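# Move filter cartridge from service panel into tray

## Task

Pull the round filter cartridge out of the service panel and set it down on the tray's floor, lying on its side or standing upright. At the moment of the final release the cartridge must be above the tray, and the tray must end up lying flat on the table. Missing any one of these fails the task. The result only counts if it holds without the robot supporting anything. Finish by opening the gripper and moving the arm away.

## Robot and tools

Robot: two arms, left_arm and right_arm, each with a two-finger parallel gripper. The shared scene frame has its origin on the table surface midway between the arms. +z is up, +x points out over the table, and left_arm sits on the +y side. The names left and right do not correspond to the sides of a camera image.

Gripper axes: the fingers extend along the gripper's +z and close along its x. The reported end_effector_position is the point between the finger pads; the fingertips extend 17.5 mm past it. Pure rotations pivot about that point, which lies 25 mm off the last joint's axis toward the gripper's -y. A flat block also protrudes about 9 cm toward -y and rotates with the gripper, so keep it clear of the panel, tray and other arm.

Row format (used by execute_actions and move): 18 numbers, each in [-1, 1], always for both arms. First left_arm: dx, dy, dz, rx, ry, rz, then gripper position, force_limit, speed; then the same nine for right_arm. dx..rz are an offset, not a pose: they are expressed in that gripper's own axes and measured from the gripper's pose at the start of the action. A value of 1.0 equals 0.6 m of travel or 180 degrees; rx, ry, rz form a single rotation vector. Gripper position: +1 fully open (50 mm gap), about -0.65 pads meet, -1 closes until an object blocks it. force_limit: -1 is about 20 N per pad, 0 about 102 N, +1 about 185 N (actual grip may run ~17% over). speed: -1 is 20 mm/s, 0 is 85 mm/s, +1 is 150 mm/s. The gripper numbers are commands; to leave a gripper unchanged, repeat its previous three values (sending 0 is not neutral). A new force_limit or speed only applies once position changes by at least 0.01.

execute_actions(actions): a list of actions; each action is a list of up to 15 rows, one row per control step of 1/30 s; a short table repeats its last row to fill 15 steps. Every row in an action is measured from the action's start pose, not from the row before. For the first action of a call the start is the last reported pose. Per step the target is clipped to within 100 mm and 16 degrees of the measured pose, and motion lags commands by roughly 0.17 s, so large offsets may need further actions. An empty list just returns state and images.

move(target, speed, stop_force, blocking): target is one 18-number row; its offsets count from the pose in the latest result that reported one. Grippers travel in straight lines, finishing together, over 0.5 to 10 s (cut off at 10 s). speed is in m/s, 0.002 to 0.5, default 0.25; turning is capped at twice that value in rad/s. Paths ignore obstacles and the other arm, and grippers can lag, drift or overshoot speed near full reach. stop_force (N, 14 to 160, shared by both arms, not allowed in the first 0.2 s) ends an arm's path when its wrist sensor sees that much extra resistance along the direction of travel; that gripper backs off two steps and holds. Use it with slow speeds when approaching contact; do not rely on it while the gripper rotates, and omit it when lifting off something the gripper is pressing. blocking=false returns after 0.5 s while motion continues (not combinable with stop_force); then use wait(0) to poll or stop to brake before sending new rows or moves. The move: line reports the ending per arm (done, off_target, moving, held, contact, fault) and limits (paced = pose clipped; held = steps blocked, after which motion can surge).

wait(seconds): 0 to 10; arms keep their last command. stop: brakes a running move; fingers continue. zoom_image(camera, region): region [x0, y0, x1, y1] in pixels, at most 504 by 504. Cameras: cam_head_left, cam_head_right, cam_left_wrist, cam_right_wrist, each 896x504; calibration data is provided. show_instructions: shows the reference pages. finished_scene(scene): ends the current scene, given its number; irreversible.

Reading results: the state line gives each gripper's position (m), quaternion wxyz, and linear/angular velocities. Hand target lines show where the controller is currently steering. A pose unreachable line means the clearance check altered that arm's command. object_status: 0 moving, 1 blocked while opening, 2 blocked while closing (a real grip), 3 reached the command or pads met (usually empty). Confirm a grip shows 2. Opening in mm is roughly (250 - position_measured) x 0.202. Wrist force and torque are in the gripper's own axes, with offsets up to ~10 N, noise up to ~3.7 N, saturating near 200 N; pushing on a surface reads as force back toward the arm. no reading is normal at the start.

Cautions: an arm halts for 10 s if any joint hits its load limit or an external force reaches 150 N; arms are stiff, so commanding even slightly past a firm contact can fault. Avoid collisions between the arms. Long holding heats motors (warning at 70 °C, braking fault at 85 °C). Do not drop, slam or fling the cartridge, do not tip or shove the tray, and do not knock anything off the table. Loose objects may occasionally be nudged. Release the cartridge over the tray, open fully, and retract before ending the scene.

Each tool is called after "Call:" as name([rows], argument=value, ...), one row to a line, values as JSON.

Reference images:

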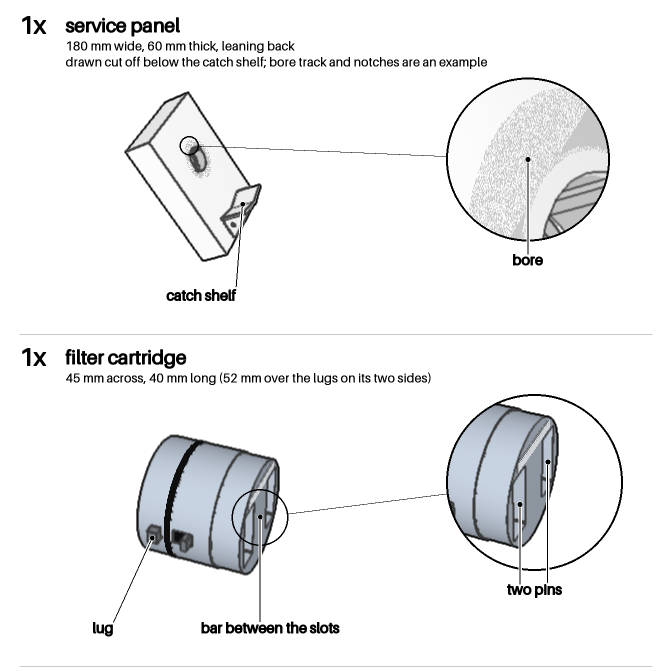

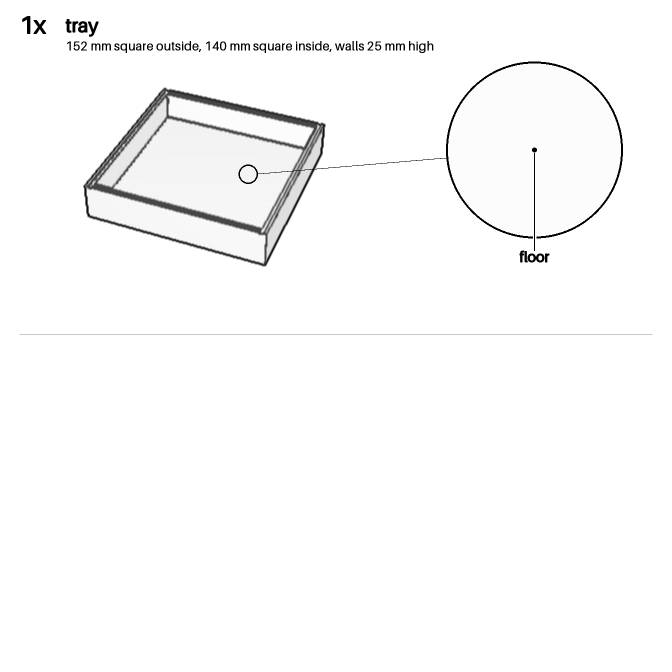

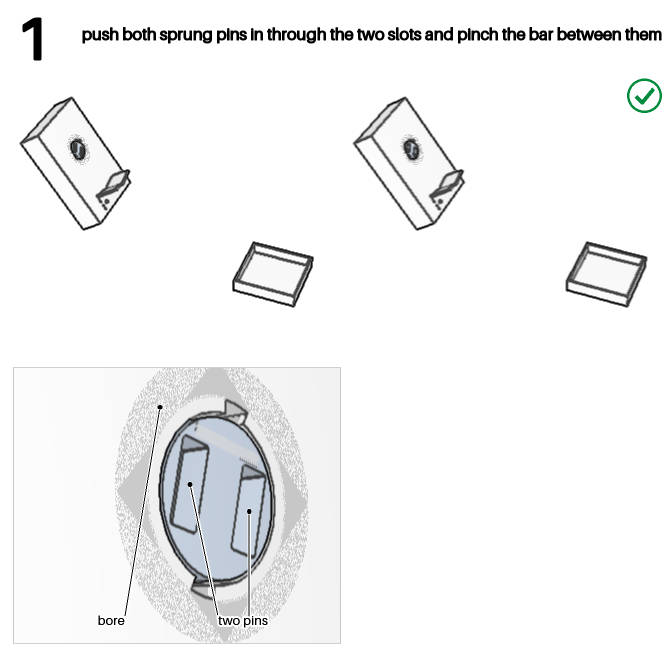

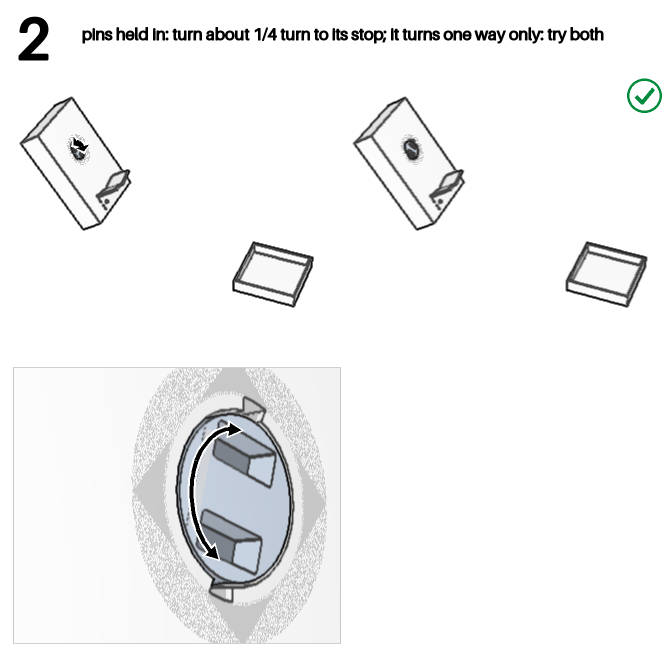

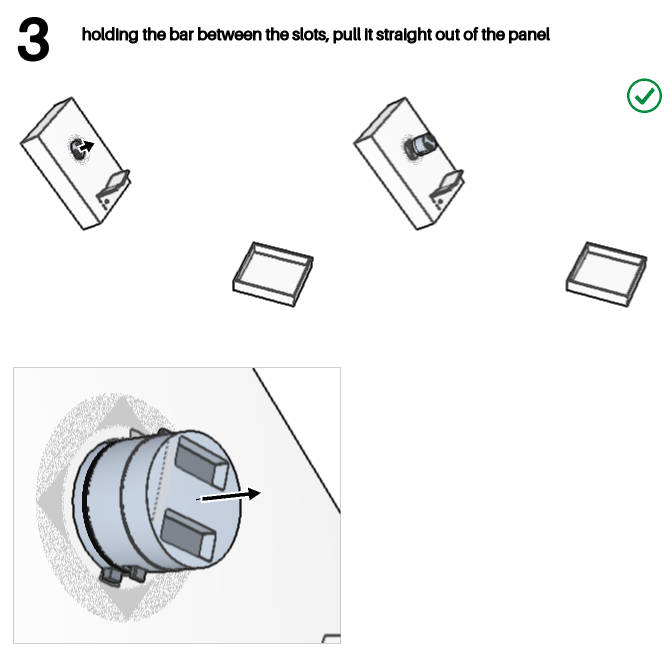

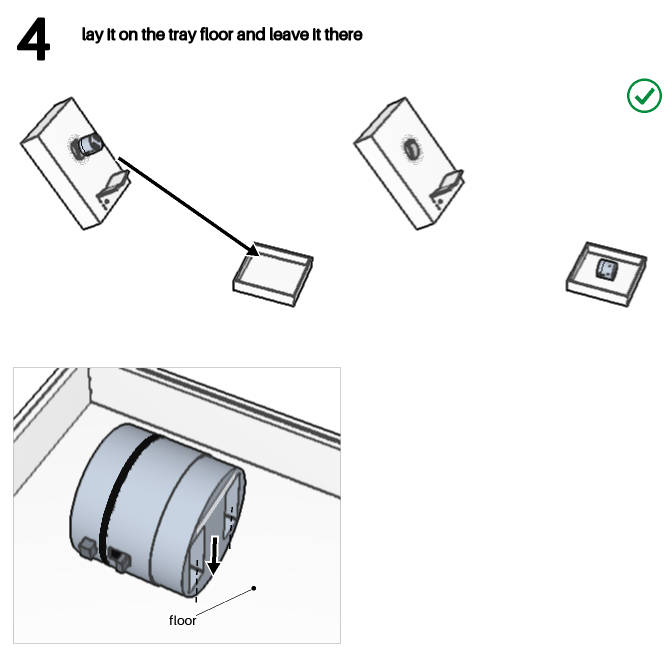

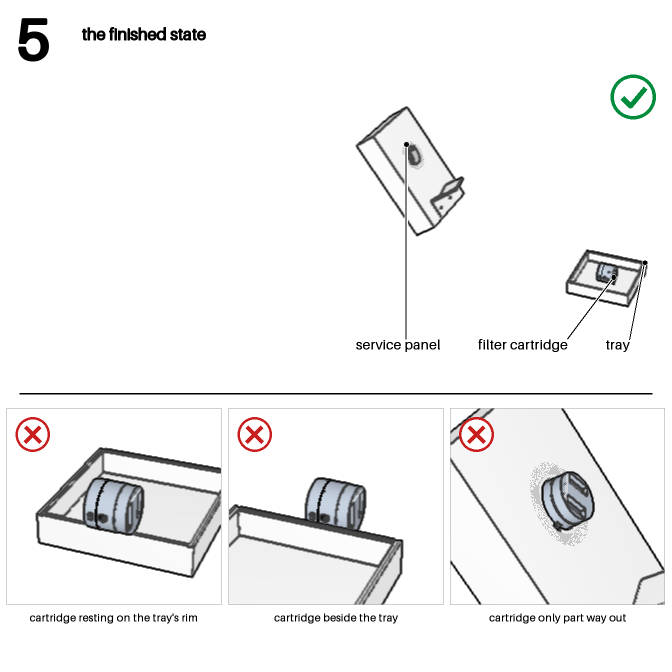

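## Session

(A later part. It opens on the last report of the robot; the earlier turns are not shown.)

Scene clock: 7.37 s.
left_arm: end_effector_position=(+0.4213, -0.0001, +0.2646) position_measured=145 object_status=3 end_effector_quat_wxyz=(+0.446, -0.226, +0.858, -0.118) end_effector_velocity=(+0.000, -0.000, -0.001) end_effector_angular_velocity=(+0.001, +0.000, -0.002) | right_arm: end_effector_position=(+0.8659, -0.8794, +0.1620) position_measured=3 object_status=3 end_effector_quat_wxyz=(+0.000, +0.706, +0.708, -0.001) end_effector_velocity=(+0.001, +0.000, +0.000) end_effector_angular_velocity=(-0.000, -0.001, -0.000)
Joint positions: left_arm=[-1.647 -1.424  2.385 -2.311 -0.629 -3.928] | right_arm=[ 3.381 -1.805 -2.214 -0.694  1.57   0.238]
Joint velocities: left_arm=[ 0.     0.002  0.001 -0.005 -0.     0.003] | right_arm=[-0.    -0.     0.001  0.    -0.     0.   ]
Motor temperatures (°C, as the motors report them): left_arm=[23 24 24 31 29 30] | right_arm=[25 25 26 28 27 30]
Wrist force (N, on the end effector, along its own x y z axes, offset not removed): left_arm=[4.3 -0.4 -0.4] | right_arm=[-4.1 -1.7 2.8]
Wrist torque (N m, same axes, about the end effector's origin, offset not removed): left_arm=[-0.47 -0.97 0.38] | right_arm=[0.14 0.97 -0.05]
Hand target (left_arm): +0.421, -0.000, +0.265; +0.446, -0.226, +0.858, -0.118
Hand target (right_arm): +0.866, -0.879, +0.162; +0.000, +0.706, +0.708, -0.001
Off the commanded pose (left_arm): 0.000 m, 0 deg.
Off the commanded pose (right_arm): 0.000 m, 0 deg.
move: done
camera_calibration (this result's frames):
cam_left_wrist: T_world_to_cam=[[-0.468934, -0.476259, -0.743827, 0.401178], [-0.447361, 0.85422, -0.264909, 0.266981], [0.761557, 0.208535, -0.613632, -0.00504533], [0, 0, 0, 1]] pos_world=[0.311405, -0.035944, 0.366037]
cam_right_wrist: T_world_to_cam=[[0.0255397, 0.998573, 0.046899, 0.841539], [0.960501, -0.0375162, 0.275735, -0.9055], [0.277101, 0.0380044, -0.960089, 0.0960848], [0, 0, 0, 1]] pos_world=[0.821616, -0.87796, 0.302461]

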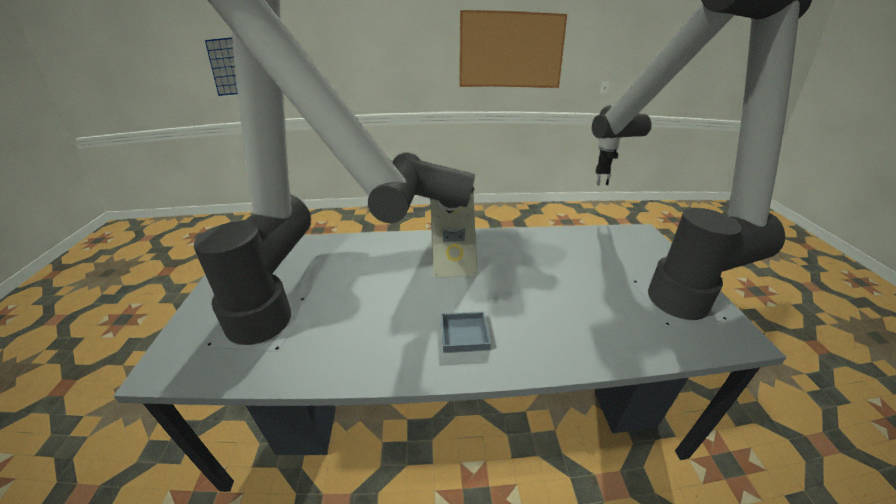

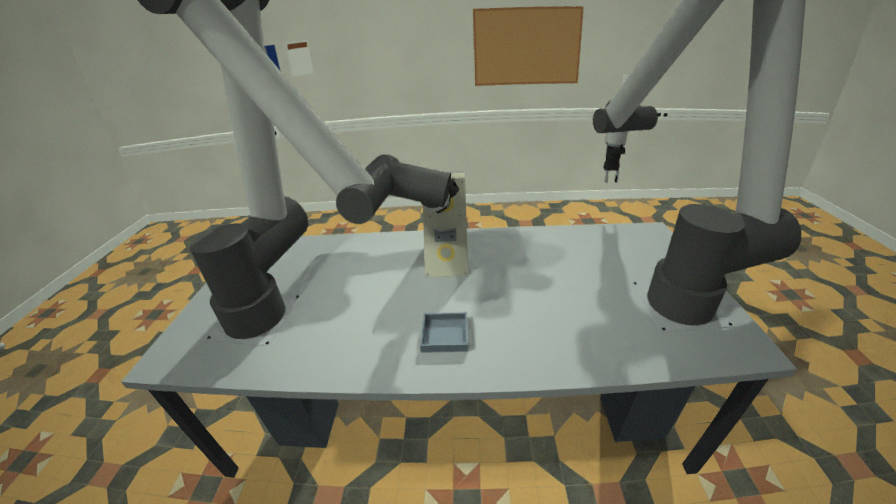

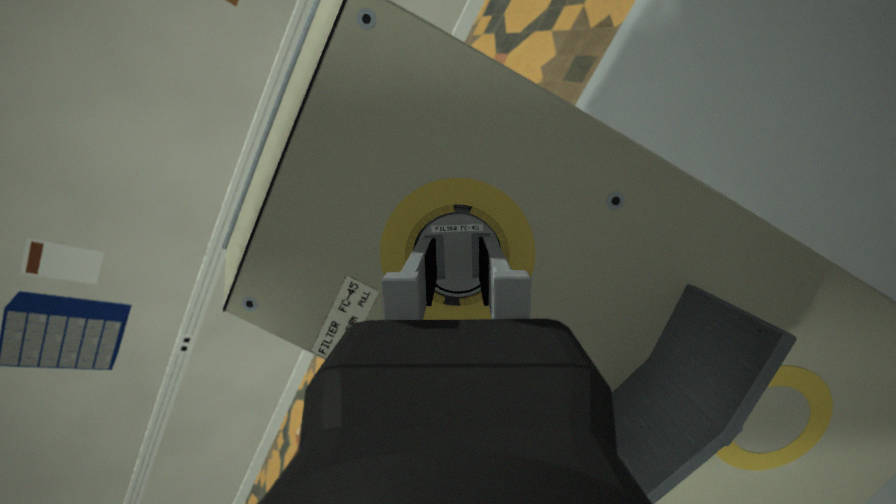

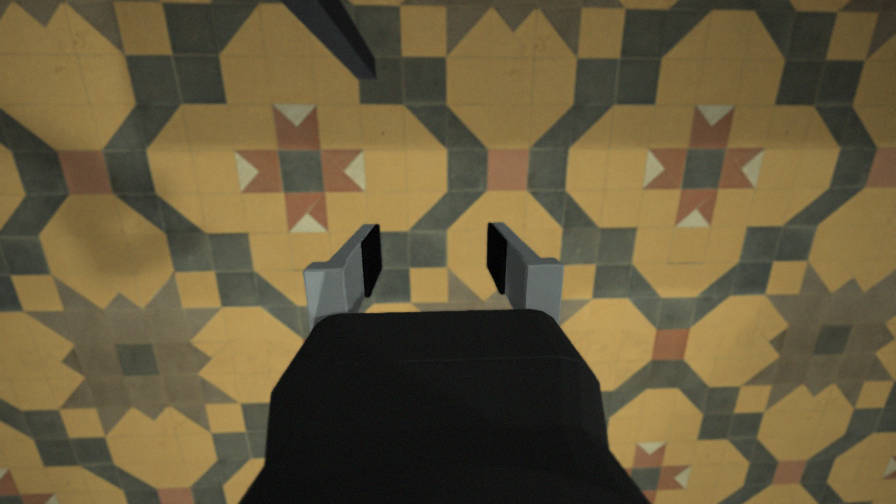

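Call:
move(target=[0.0003,0.0012,0.005,0,0,0,-0.1,0,0,0,0,0,0,0,0,1,0,0], speed=0.02)

Call:
move(target=[0,0,0.04,0,0,0,-0.1,0,0,0,0,0,0,0,0,1,0,0], speed=0.004, stop_force=30)

Call:
zoom_image(camera="cam_left_wrist", region=[380, 170, 540, 330])

Scene clock: 9.17 s.
left_arm: end_effector_position=(+0.4234, +0.0004, +0.2625) position_measured=167 object_status=3 end_effector_quat_wxyz=(+0.446, -0.226, +0.858, -0.118) end_effector_velocity=(+0.000, +0.000, -0.001) end_effector_angular_velocity=(+0.001, +0.001, -0.001) | right_arm: end_effector_position=(+0.8659, -0.8794, +0.1620) position_measured=3 object_status=3 end_effector_quat_wxyz=(+0.000, +0.706, +0.708, -0.001) end_effector_velocity=(+0.001, +0.000, +0.001) end_effector_angular_velocity=(+0.000, -0.001, +0.000)
Joint positions: left_arm=[-1.644 -1.42   2.387 -2.32  -0.628 -3.923] | right_arm=[ 3.381 -1.805 -2.214 -0.694  1.57   0.238]
Joint velocities: left_arm=[ 0.     0.001  0.001 -0.002 -0.     0.002] | right_arm=[-0.     0.     0.001 -0.     0.    -0.   ]
Motor temperatures (°C, as the motors report them): left_arm=[23 24 24 31 29 30] | right_arm=[25 25 26 28 27 30]
Wrist force (N, on the end effector, along its own x y z axes, offset not removed): left_arm=[2.7 2.5 -4.4] | right_arm=[-3.9 -3.1 0.7]
Wrist torque (N m, same axes, about the end effector's origin, offset not removed): left_arm=[0.13 -0.74 0.52] | right_arm=[-0.16 0.98 -0.04]
Hand target (left_arm): +0.423, +0.000, +0.263; +0.446, -0.226, +0.858, -0.118
Hand target (right_arm): +0.866, -0.879, +0.162; +0.000, +0.706, +0.708, -0.001
Off the commanded pose (left_arm): 0.000 m, 0 deg.
Off the commanded pose (right_arm): 0.000 m, 0 deg.
move: done
camera_calibration (this result's frames):
cam_left_wrist: T_world_to_cam=[[-0.468926, -0.476262, -0.74383, 0.400869], [-0.447364, 0.854217, -0.264913, 0.266929], [0.76156, 0.208538, -0.613627, -0.00805938], [0, 0, 0, 1]] pos_world=[0.31353, -0.0354158, 0.363946]
cam_right_wrist: T_world_to_cam=[[0.0255398, 0.998573, 0.046899, 0.841539], [0.960501, -0.0375162, 0.275735, -0.9055], [0.277101, 0.0380044, -0.960089, 0.0960847], [0, 0, 0, 1]] pos_world=[0.821616, -0.87796, 0.302461]

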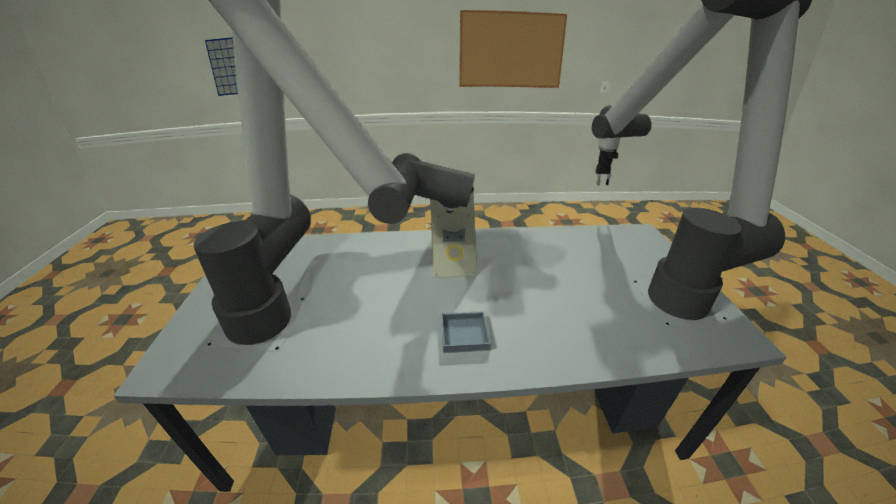

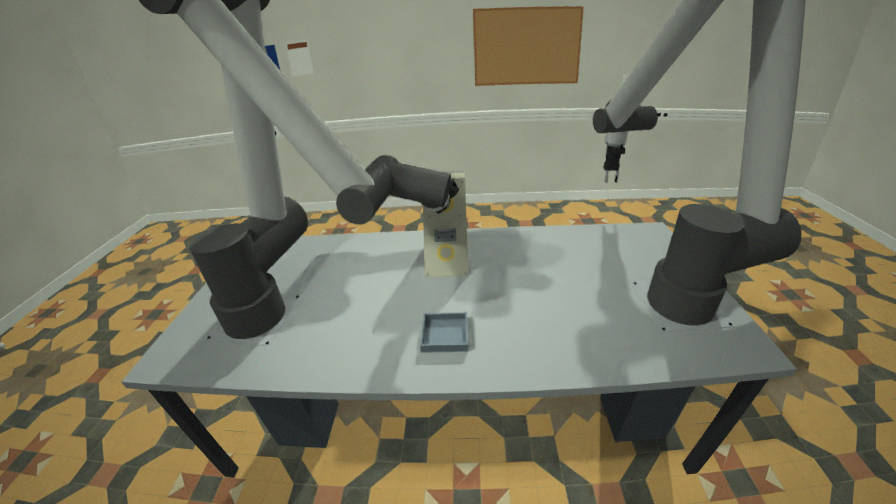

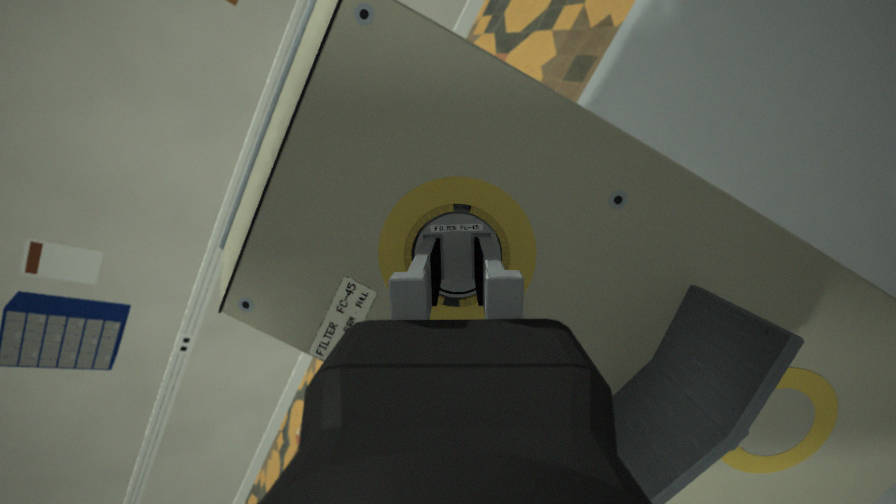

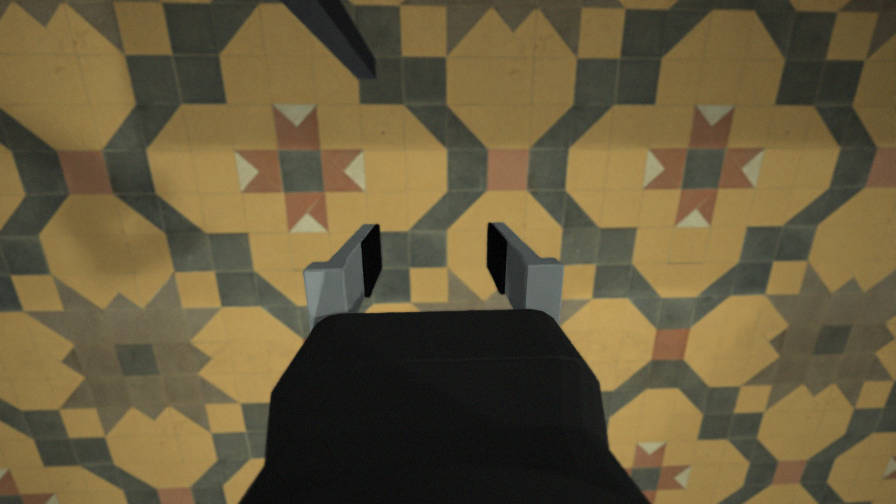

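Scene clock: 12.63 s.
left_arm: end_effector_position=(+0.4336, +0.0004, +0.2554) position_measured=167 object_status=3 end_effector_quat_wxyz=(+0.446, -0.226, +0.858, -0.118) end_effector_velocity=(-0.000, +0.001, -0.000) end_effector_angular_velocity=(+0.000, -0.000, +0.002) | right_arm: end_effector_position=(+0.8659, -0.8794, +0.1620) position_measured=3 object_status=3 end_effector_quat_wxyz=(+0.000, +0.706, +0.708, -0.001) end_effector_velocity=(-0.000, -0.000, -0.001) end_effector_angular_velocity=(+0.000, +0.001, +0.001)
Joint positions: left_arm=[-1.629 -1.406  2.392 -2.359 -0.625 -3.899] | right_arm=[ 3.381 -1.805 -2.214 -0.694  1.57   0.238]
Joint velocities: left_arm=[-0.    -0.001 -0.     0.004 -0.    -0.004] | right_arm=[-0.    -0.001 -0.001  0.     0.    -0.001]
Motor temperatures (°C, as the motors report them): left_arm=[23 24 24 31 29 30] | right_arm=[25 25 26 28 27 30]
Wrist force (N, on the end effector, along its own x y z axes, offset not removed): left_arm=[9.7 2.9 -52.6] | right_arm=[-6.5 -2.2 1.2]
Wrist torque (N m, same axes, about the end effector's origin, offset not removed): left_arm=[0.49 -1.71 0.45] | right_arm=[-0.02 1.51 0.06]
Hand target (left_arm): +0.433, +0.000, +0.256; +0.446, -0.226, +0.858, -0.118
Hand target (right_arm): +0.866, -0.879, +0.162; +0.000, +0.706, +0.708, -0.001
Off the commanded pose (left_arm): 0.012 m, 0 deg.
Off the commanded pose (right_arm): 0.000 m, 0 deg.
move: contact (left_arm)
camera_calibration (this result's frames):
cam_left_wrist: T_world_to_cam=[[-0.468964, -0.476118, -0.743898, 0.400384], [-0.447259, 0.854301, -0.26482, 0.269538], [0.761598, 0.208524, -0.613584, -0.0201906], [0, 0, 0, 1]] pos_world=[0.323696, -0.035426, 0.356836]
cam_right_wrist: T_world_to_cam=[[0.0255397, 0.998573, 0.0468989, 0.841539], [0.960501, -0.0375161, 0.275735, -0.9055], [0.277101, 0.0380043, -0.960089, 0.0960847], [0, 0, 0, 1]] pos_world=[0.821616, -0.87796, 0.302461]

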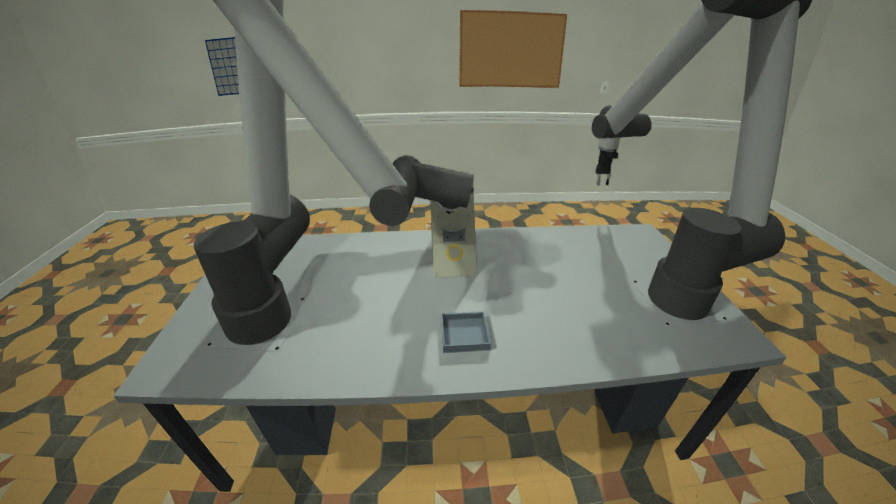

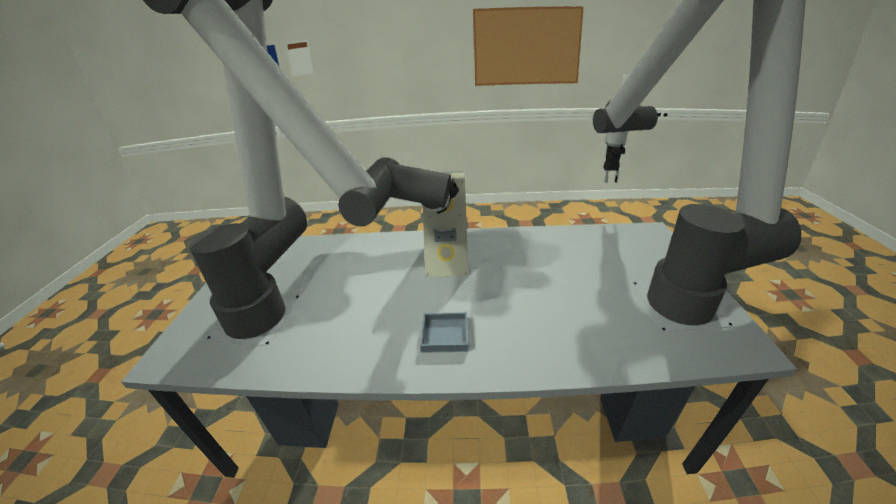

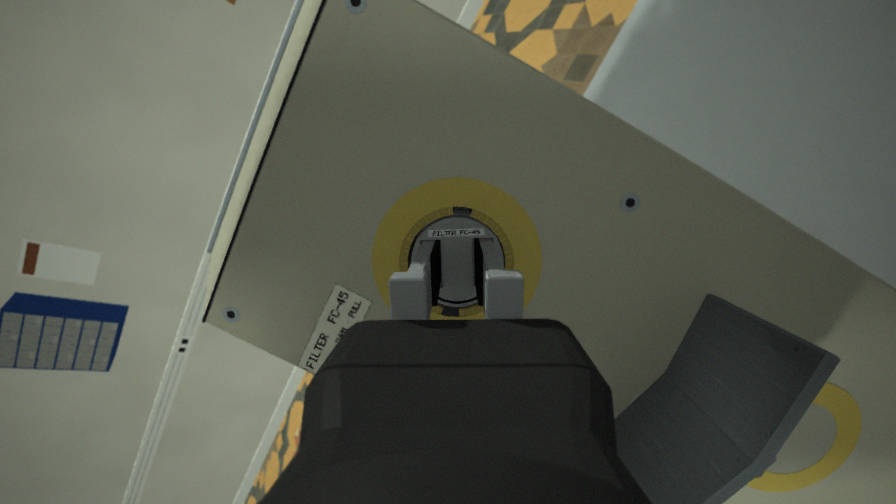

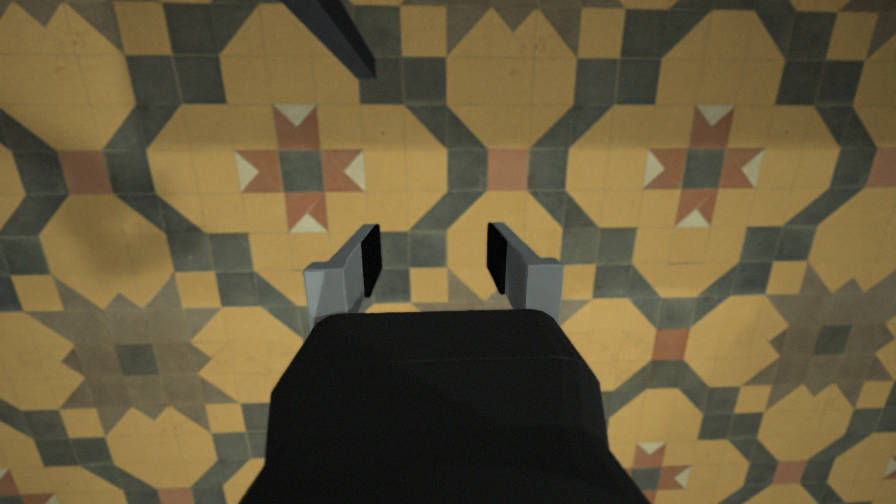

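Region (380, 170, 540, 330) of cam_left_wrist's 896x504 image, scaled by 3.150, with more detail than that image has.

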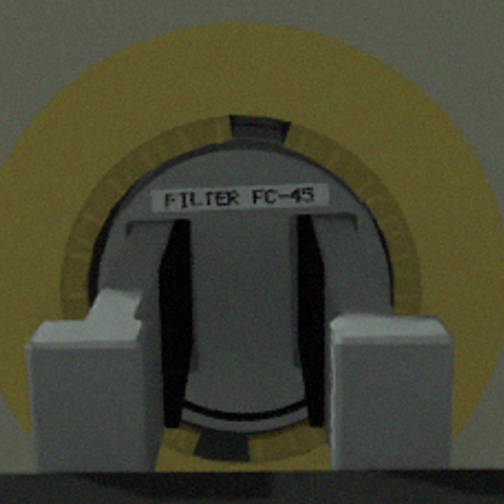

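Call:
move(target=[-0.0005,0,-0.0009,0,0,0.045,-0.1,0,0,0,0,0,0,0,0,1,0,0], speed=0.05)

Call:
zoom_image(camera="cam_left_wrist", region=[380, 170, 540, 330])

Scene clock: 14.57 s.
left_arm: end_effector_position=(+0.4333, +0.0006, +0.2560) position_measured=167 object_status=3 end_effector_quat_wxyz=(+0.454, -0.165, +0.872, -0.086) end_effector_velocity=(+0.000, -0.000, +0.000) end_effector_angular_velocity=(+0.006, +0.000, -0.005) | right_arm: end_effector_position=(+0.8659, -0.8794, +0.1620) position_measured=3 object_status=3 end_effector_quat_wxyz=(+0.000, +0.706, +0.708, -0.001) end_effector_velocity=(-0.000, +0.000, +0.000) end_effector_angular_velocity=(+0.000, -0.000, -0.000)
Joint positions: left_arm=[-1.628 -1.411  2.392 -2.357 -0.625 -3.755] | right_arm=[ 3.381 -1.805 -2.214 -0.694  1.57   0.238]
Joint velocities: left_arm=[ 0.    -0.001  0.    -0.001 -0.     0.009] | right_arm=[ 0.     0.    -0.     0.     0.     0.001]
Motor temperatures (°C, as the motors report them): left_arm=[23 24 24 31 29 30] | right_arm=[25 25 26 28 27 30]
Wrist force (N, on the end effector, along its own x y z axes, offset not removed): left_arm=[3.8 2.4 -9.4] | right_arm=[-5.8 -1.6 0.9]
Wrist torque (N m, same axes, about the end effector's origin, offset not removed): left_arm=[0.16 -0.67 0.54] | right_arm=[0.08 1.36 0.05]
Hand target (left_arm): +0.433, +0.001, +0.256; +0.454, -0.165, +0.872, -0.086
Hand target (right_arm): +0.866, -0.879, +0.162; +0.000, +0.706, +0.708, -0.001
Off the commanded pose (left_arm): 0.000 m, 0 deg.
Off the commanded pose (right_arm): 0.000 m, 0 deg.
move: done
camera_calibration (this result's frames):
cam_left_wrist: T_world_to_cam=[[-0.502235, -0.348077, -0.791582, 0.427255], [-0.375809, 0.912299, -0.16272, 0.212263], [0.778799, 0.21576, -0.589, -0.0334401], [0, 0, 0, 1]] pos_world=[0.320396, -0.0377148, 0.35305]
cam_right_wrist: T_world_to_cam=[[0.0255398, 0.998573, 0.046899, 0.841539], [0.960501, -0.0375162, 0.275735, -0.9055], [0.277101, 0.0380043, -0.960089, 0.0960848], [0, 0, 0, 1]] pos_world=[0.821616, -0.87796, 0.302461]

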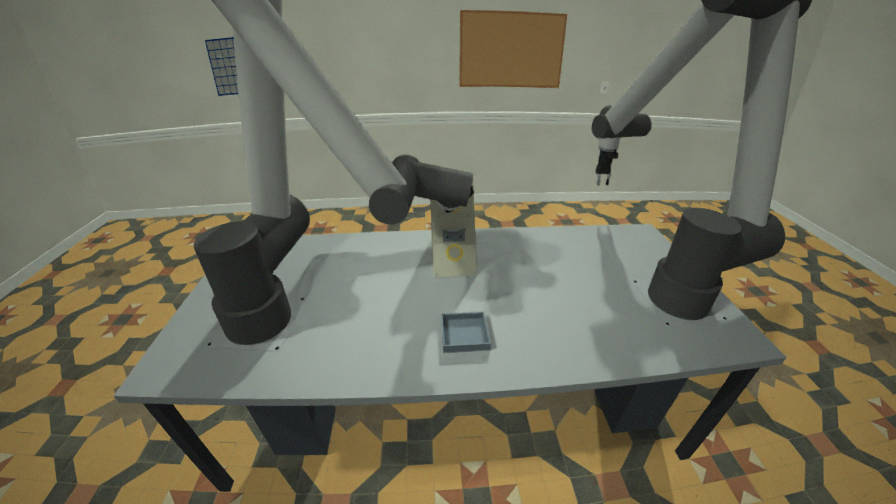

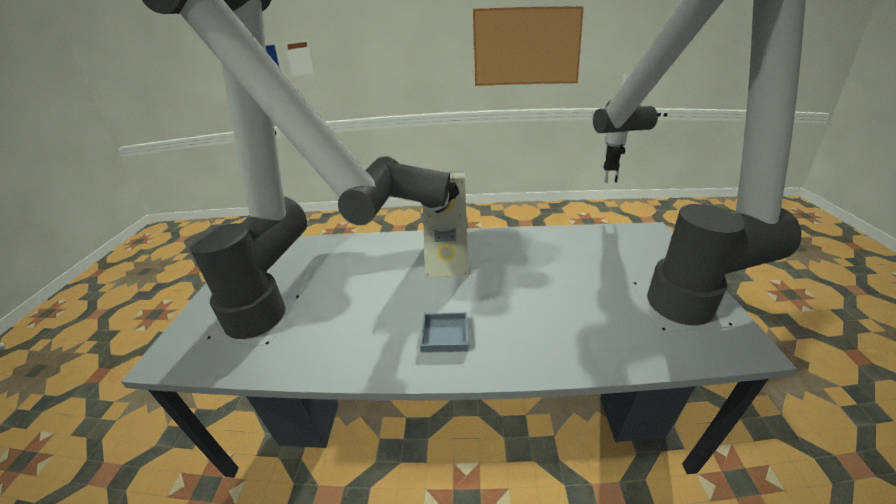

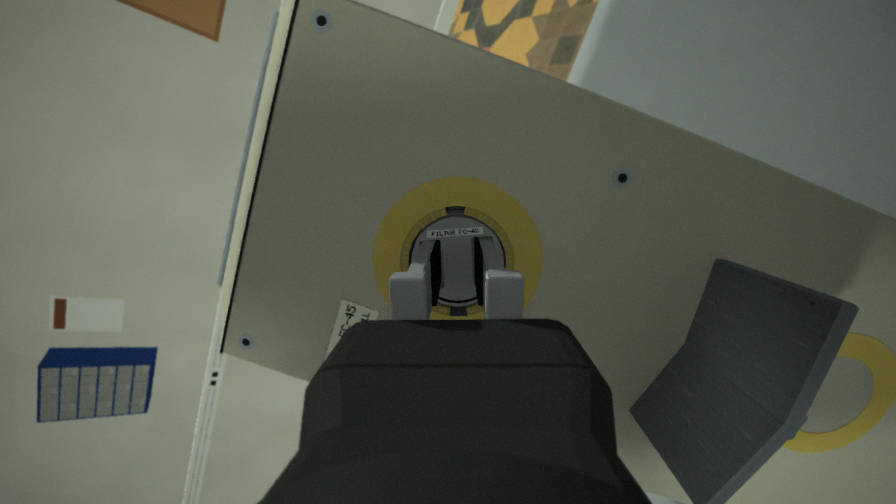

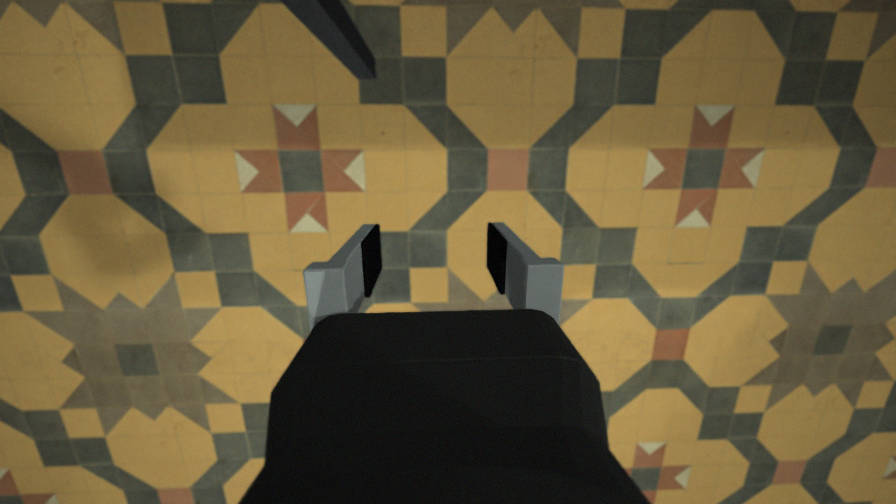

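Region (380, 170, 540, 330) of cam_left_wrist's 896x504 image, scaled by 3.150, with more detail than that image has.

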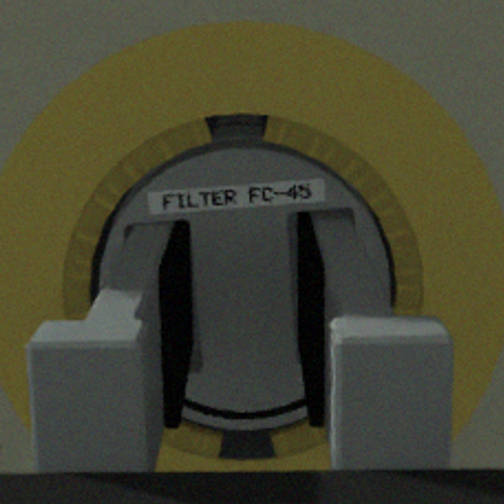

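It turns. About 89° remain; one more small check.

Call:
move(target=[0,0,0,0,0,0.03,-0.1,0,0,0,0,0,0,0,0,1,0,0], speed=0.05)

Scene clock: 15.93 s.
left_arm: end_effector_position=(+0.4333, +0.0006, +0.2560) position_measured=167 object_status=3 end_effector_quat_wxyz=(+0.457, -0.124, +0.878, -0.065) end_effector_velocity=(-0.000, -0.000, +0.000) end_effector_angular_velocity=(+0.003, +0.001, -0.003) | right_arm: end_effector_position=(+0.8659, -0.8794, +0.1620) position_measured=3 object_status=3 end_effector_quat_wxyz=(+0.000, +0.706, +0.708, -0.001) end_effector_velocity=(+0.001, +0.000, -0.000) end_effector_angular_velocity=(-0.000, -0.000, +0.001)
Joint positions: left_arm=[-1.626 -1.414  2.392 -2.356 -0.624 -3.659] | right_arm=[ 3.381 -1.805 -2.214 -0.694  1.57   0.238]
Joint velocities: left_arm=[-0.    -0.    -0.    -0.002 -0.001  0.006] | right_arm=[-0.    -0.001  0.001  0.    -0.    -0.001]
Motor temperatures (°C, as the motors report them): left_arm=[23 24 24 31 29 30] | right_arm=[25 25 26 28 27 30]
Wrist force (N, on the end effector, along its own x y z axes, offset not removed): left_arm=[4.9 0.9 -12.3] | right_arm=[-4.4 1.3 1.7]
Wrist torque (N m, same axes, about the end effector's origin, offset not removed): left_arm=[-0.22 -0.90 0.41] | right_arm=[0.82 1.06 0.11]
Hand target (left_arm): +0.433, +0.001, +0.256; +0.457, -0.124, +0.878, -0.064
Hand target (right_arm): +0.866, -0.879, +0.162; +0.000, +0.706, +0.708, -0.001
Off the commanded pose (left_arm): 0.000 m, 0 deg.
Off the commanded pose (right_arm): 0.000 m, 0 deg.
move: done
camera_calibration (this result's frames):
cam_left_wrist: T_world_to_cam=[[-0.518499, -0.258918, -0.814936, 0.440226], [-0.326021, 0.940922, -0.0915168, 0.172438], [0.790486, 0.218235, -0.57228, -0.042783], [0, 0, 0, 1]] pos_world=[0.318295, -0.0389314, 0.350053]
cam_right_wrist: T_world_to_cam=[[0.0255399, 0.998573, 0.046899, 0.841539], [0.960501, -0.0375163, 0.275735, -0.9055], [0.277101, 0.0380043, -0.960089, 0.0960847], [0, 0, 0, 1]] pos_world=[0.821616, -0.87796, 0.302461]

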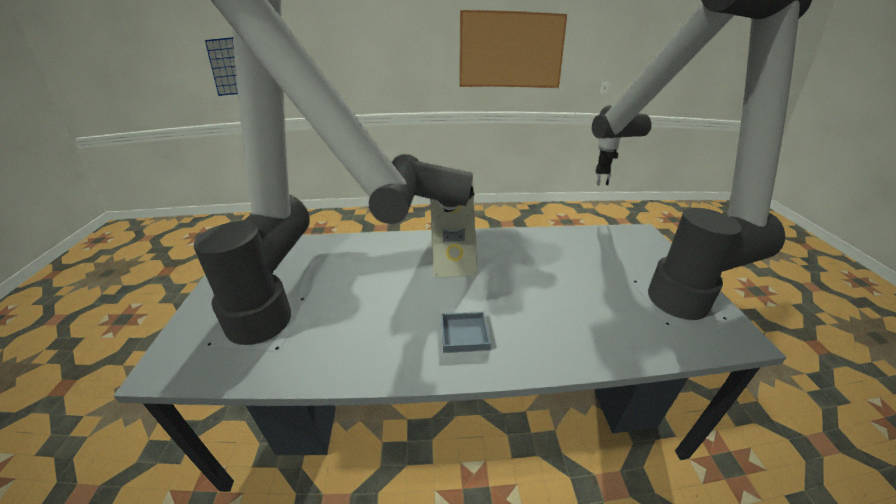

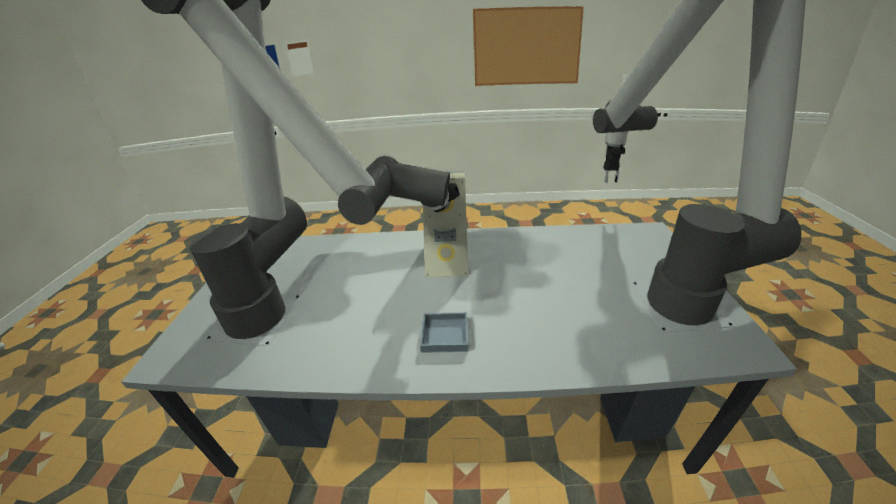

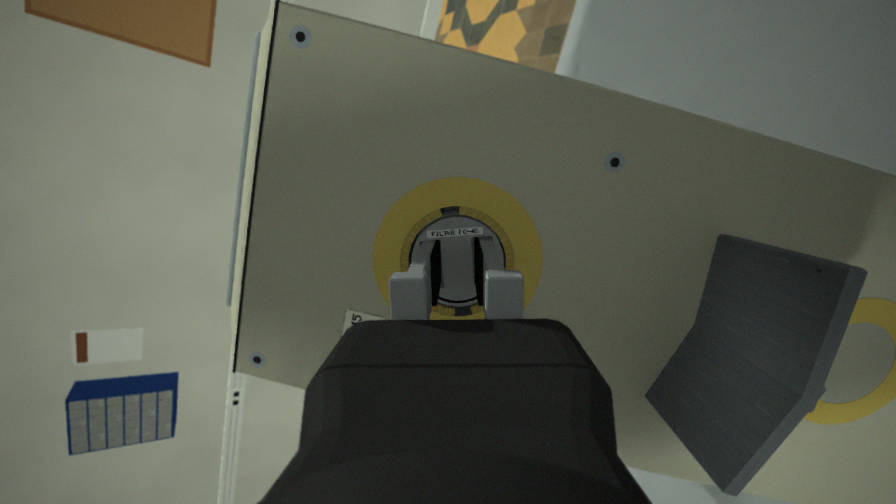

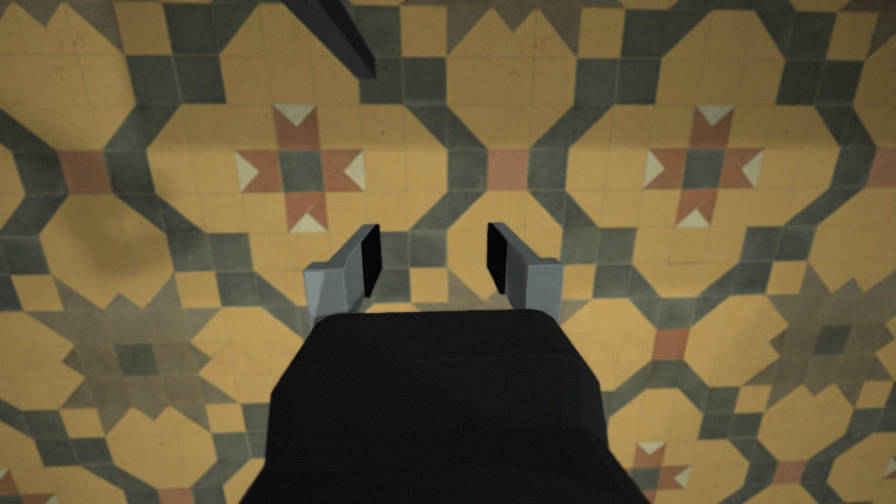

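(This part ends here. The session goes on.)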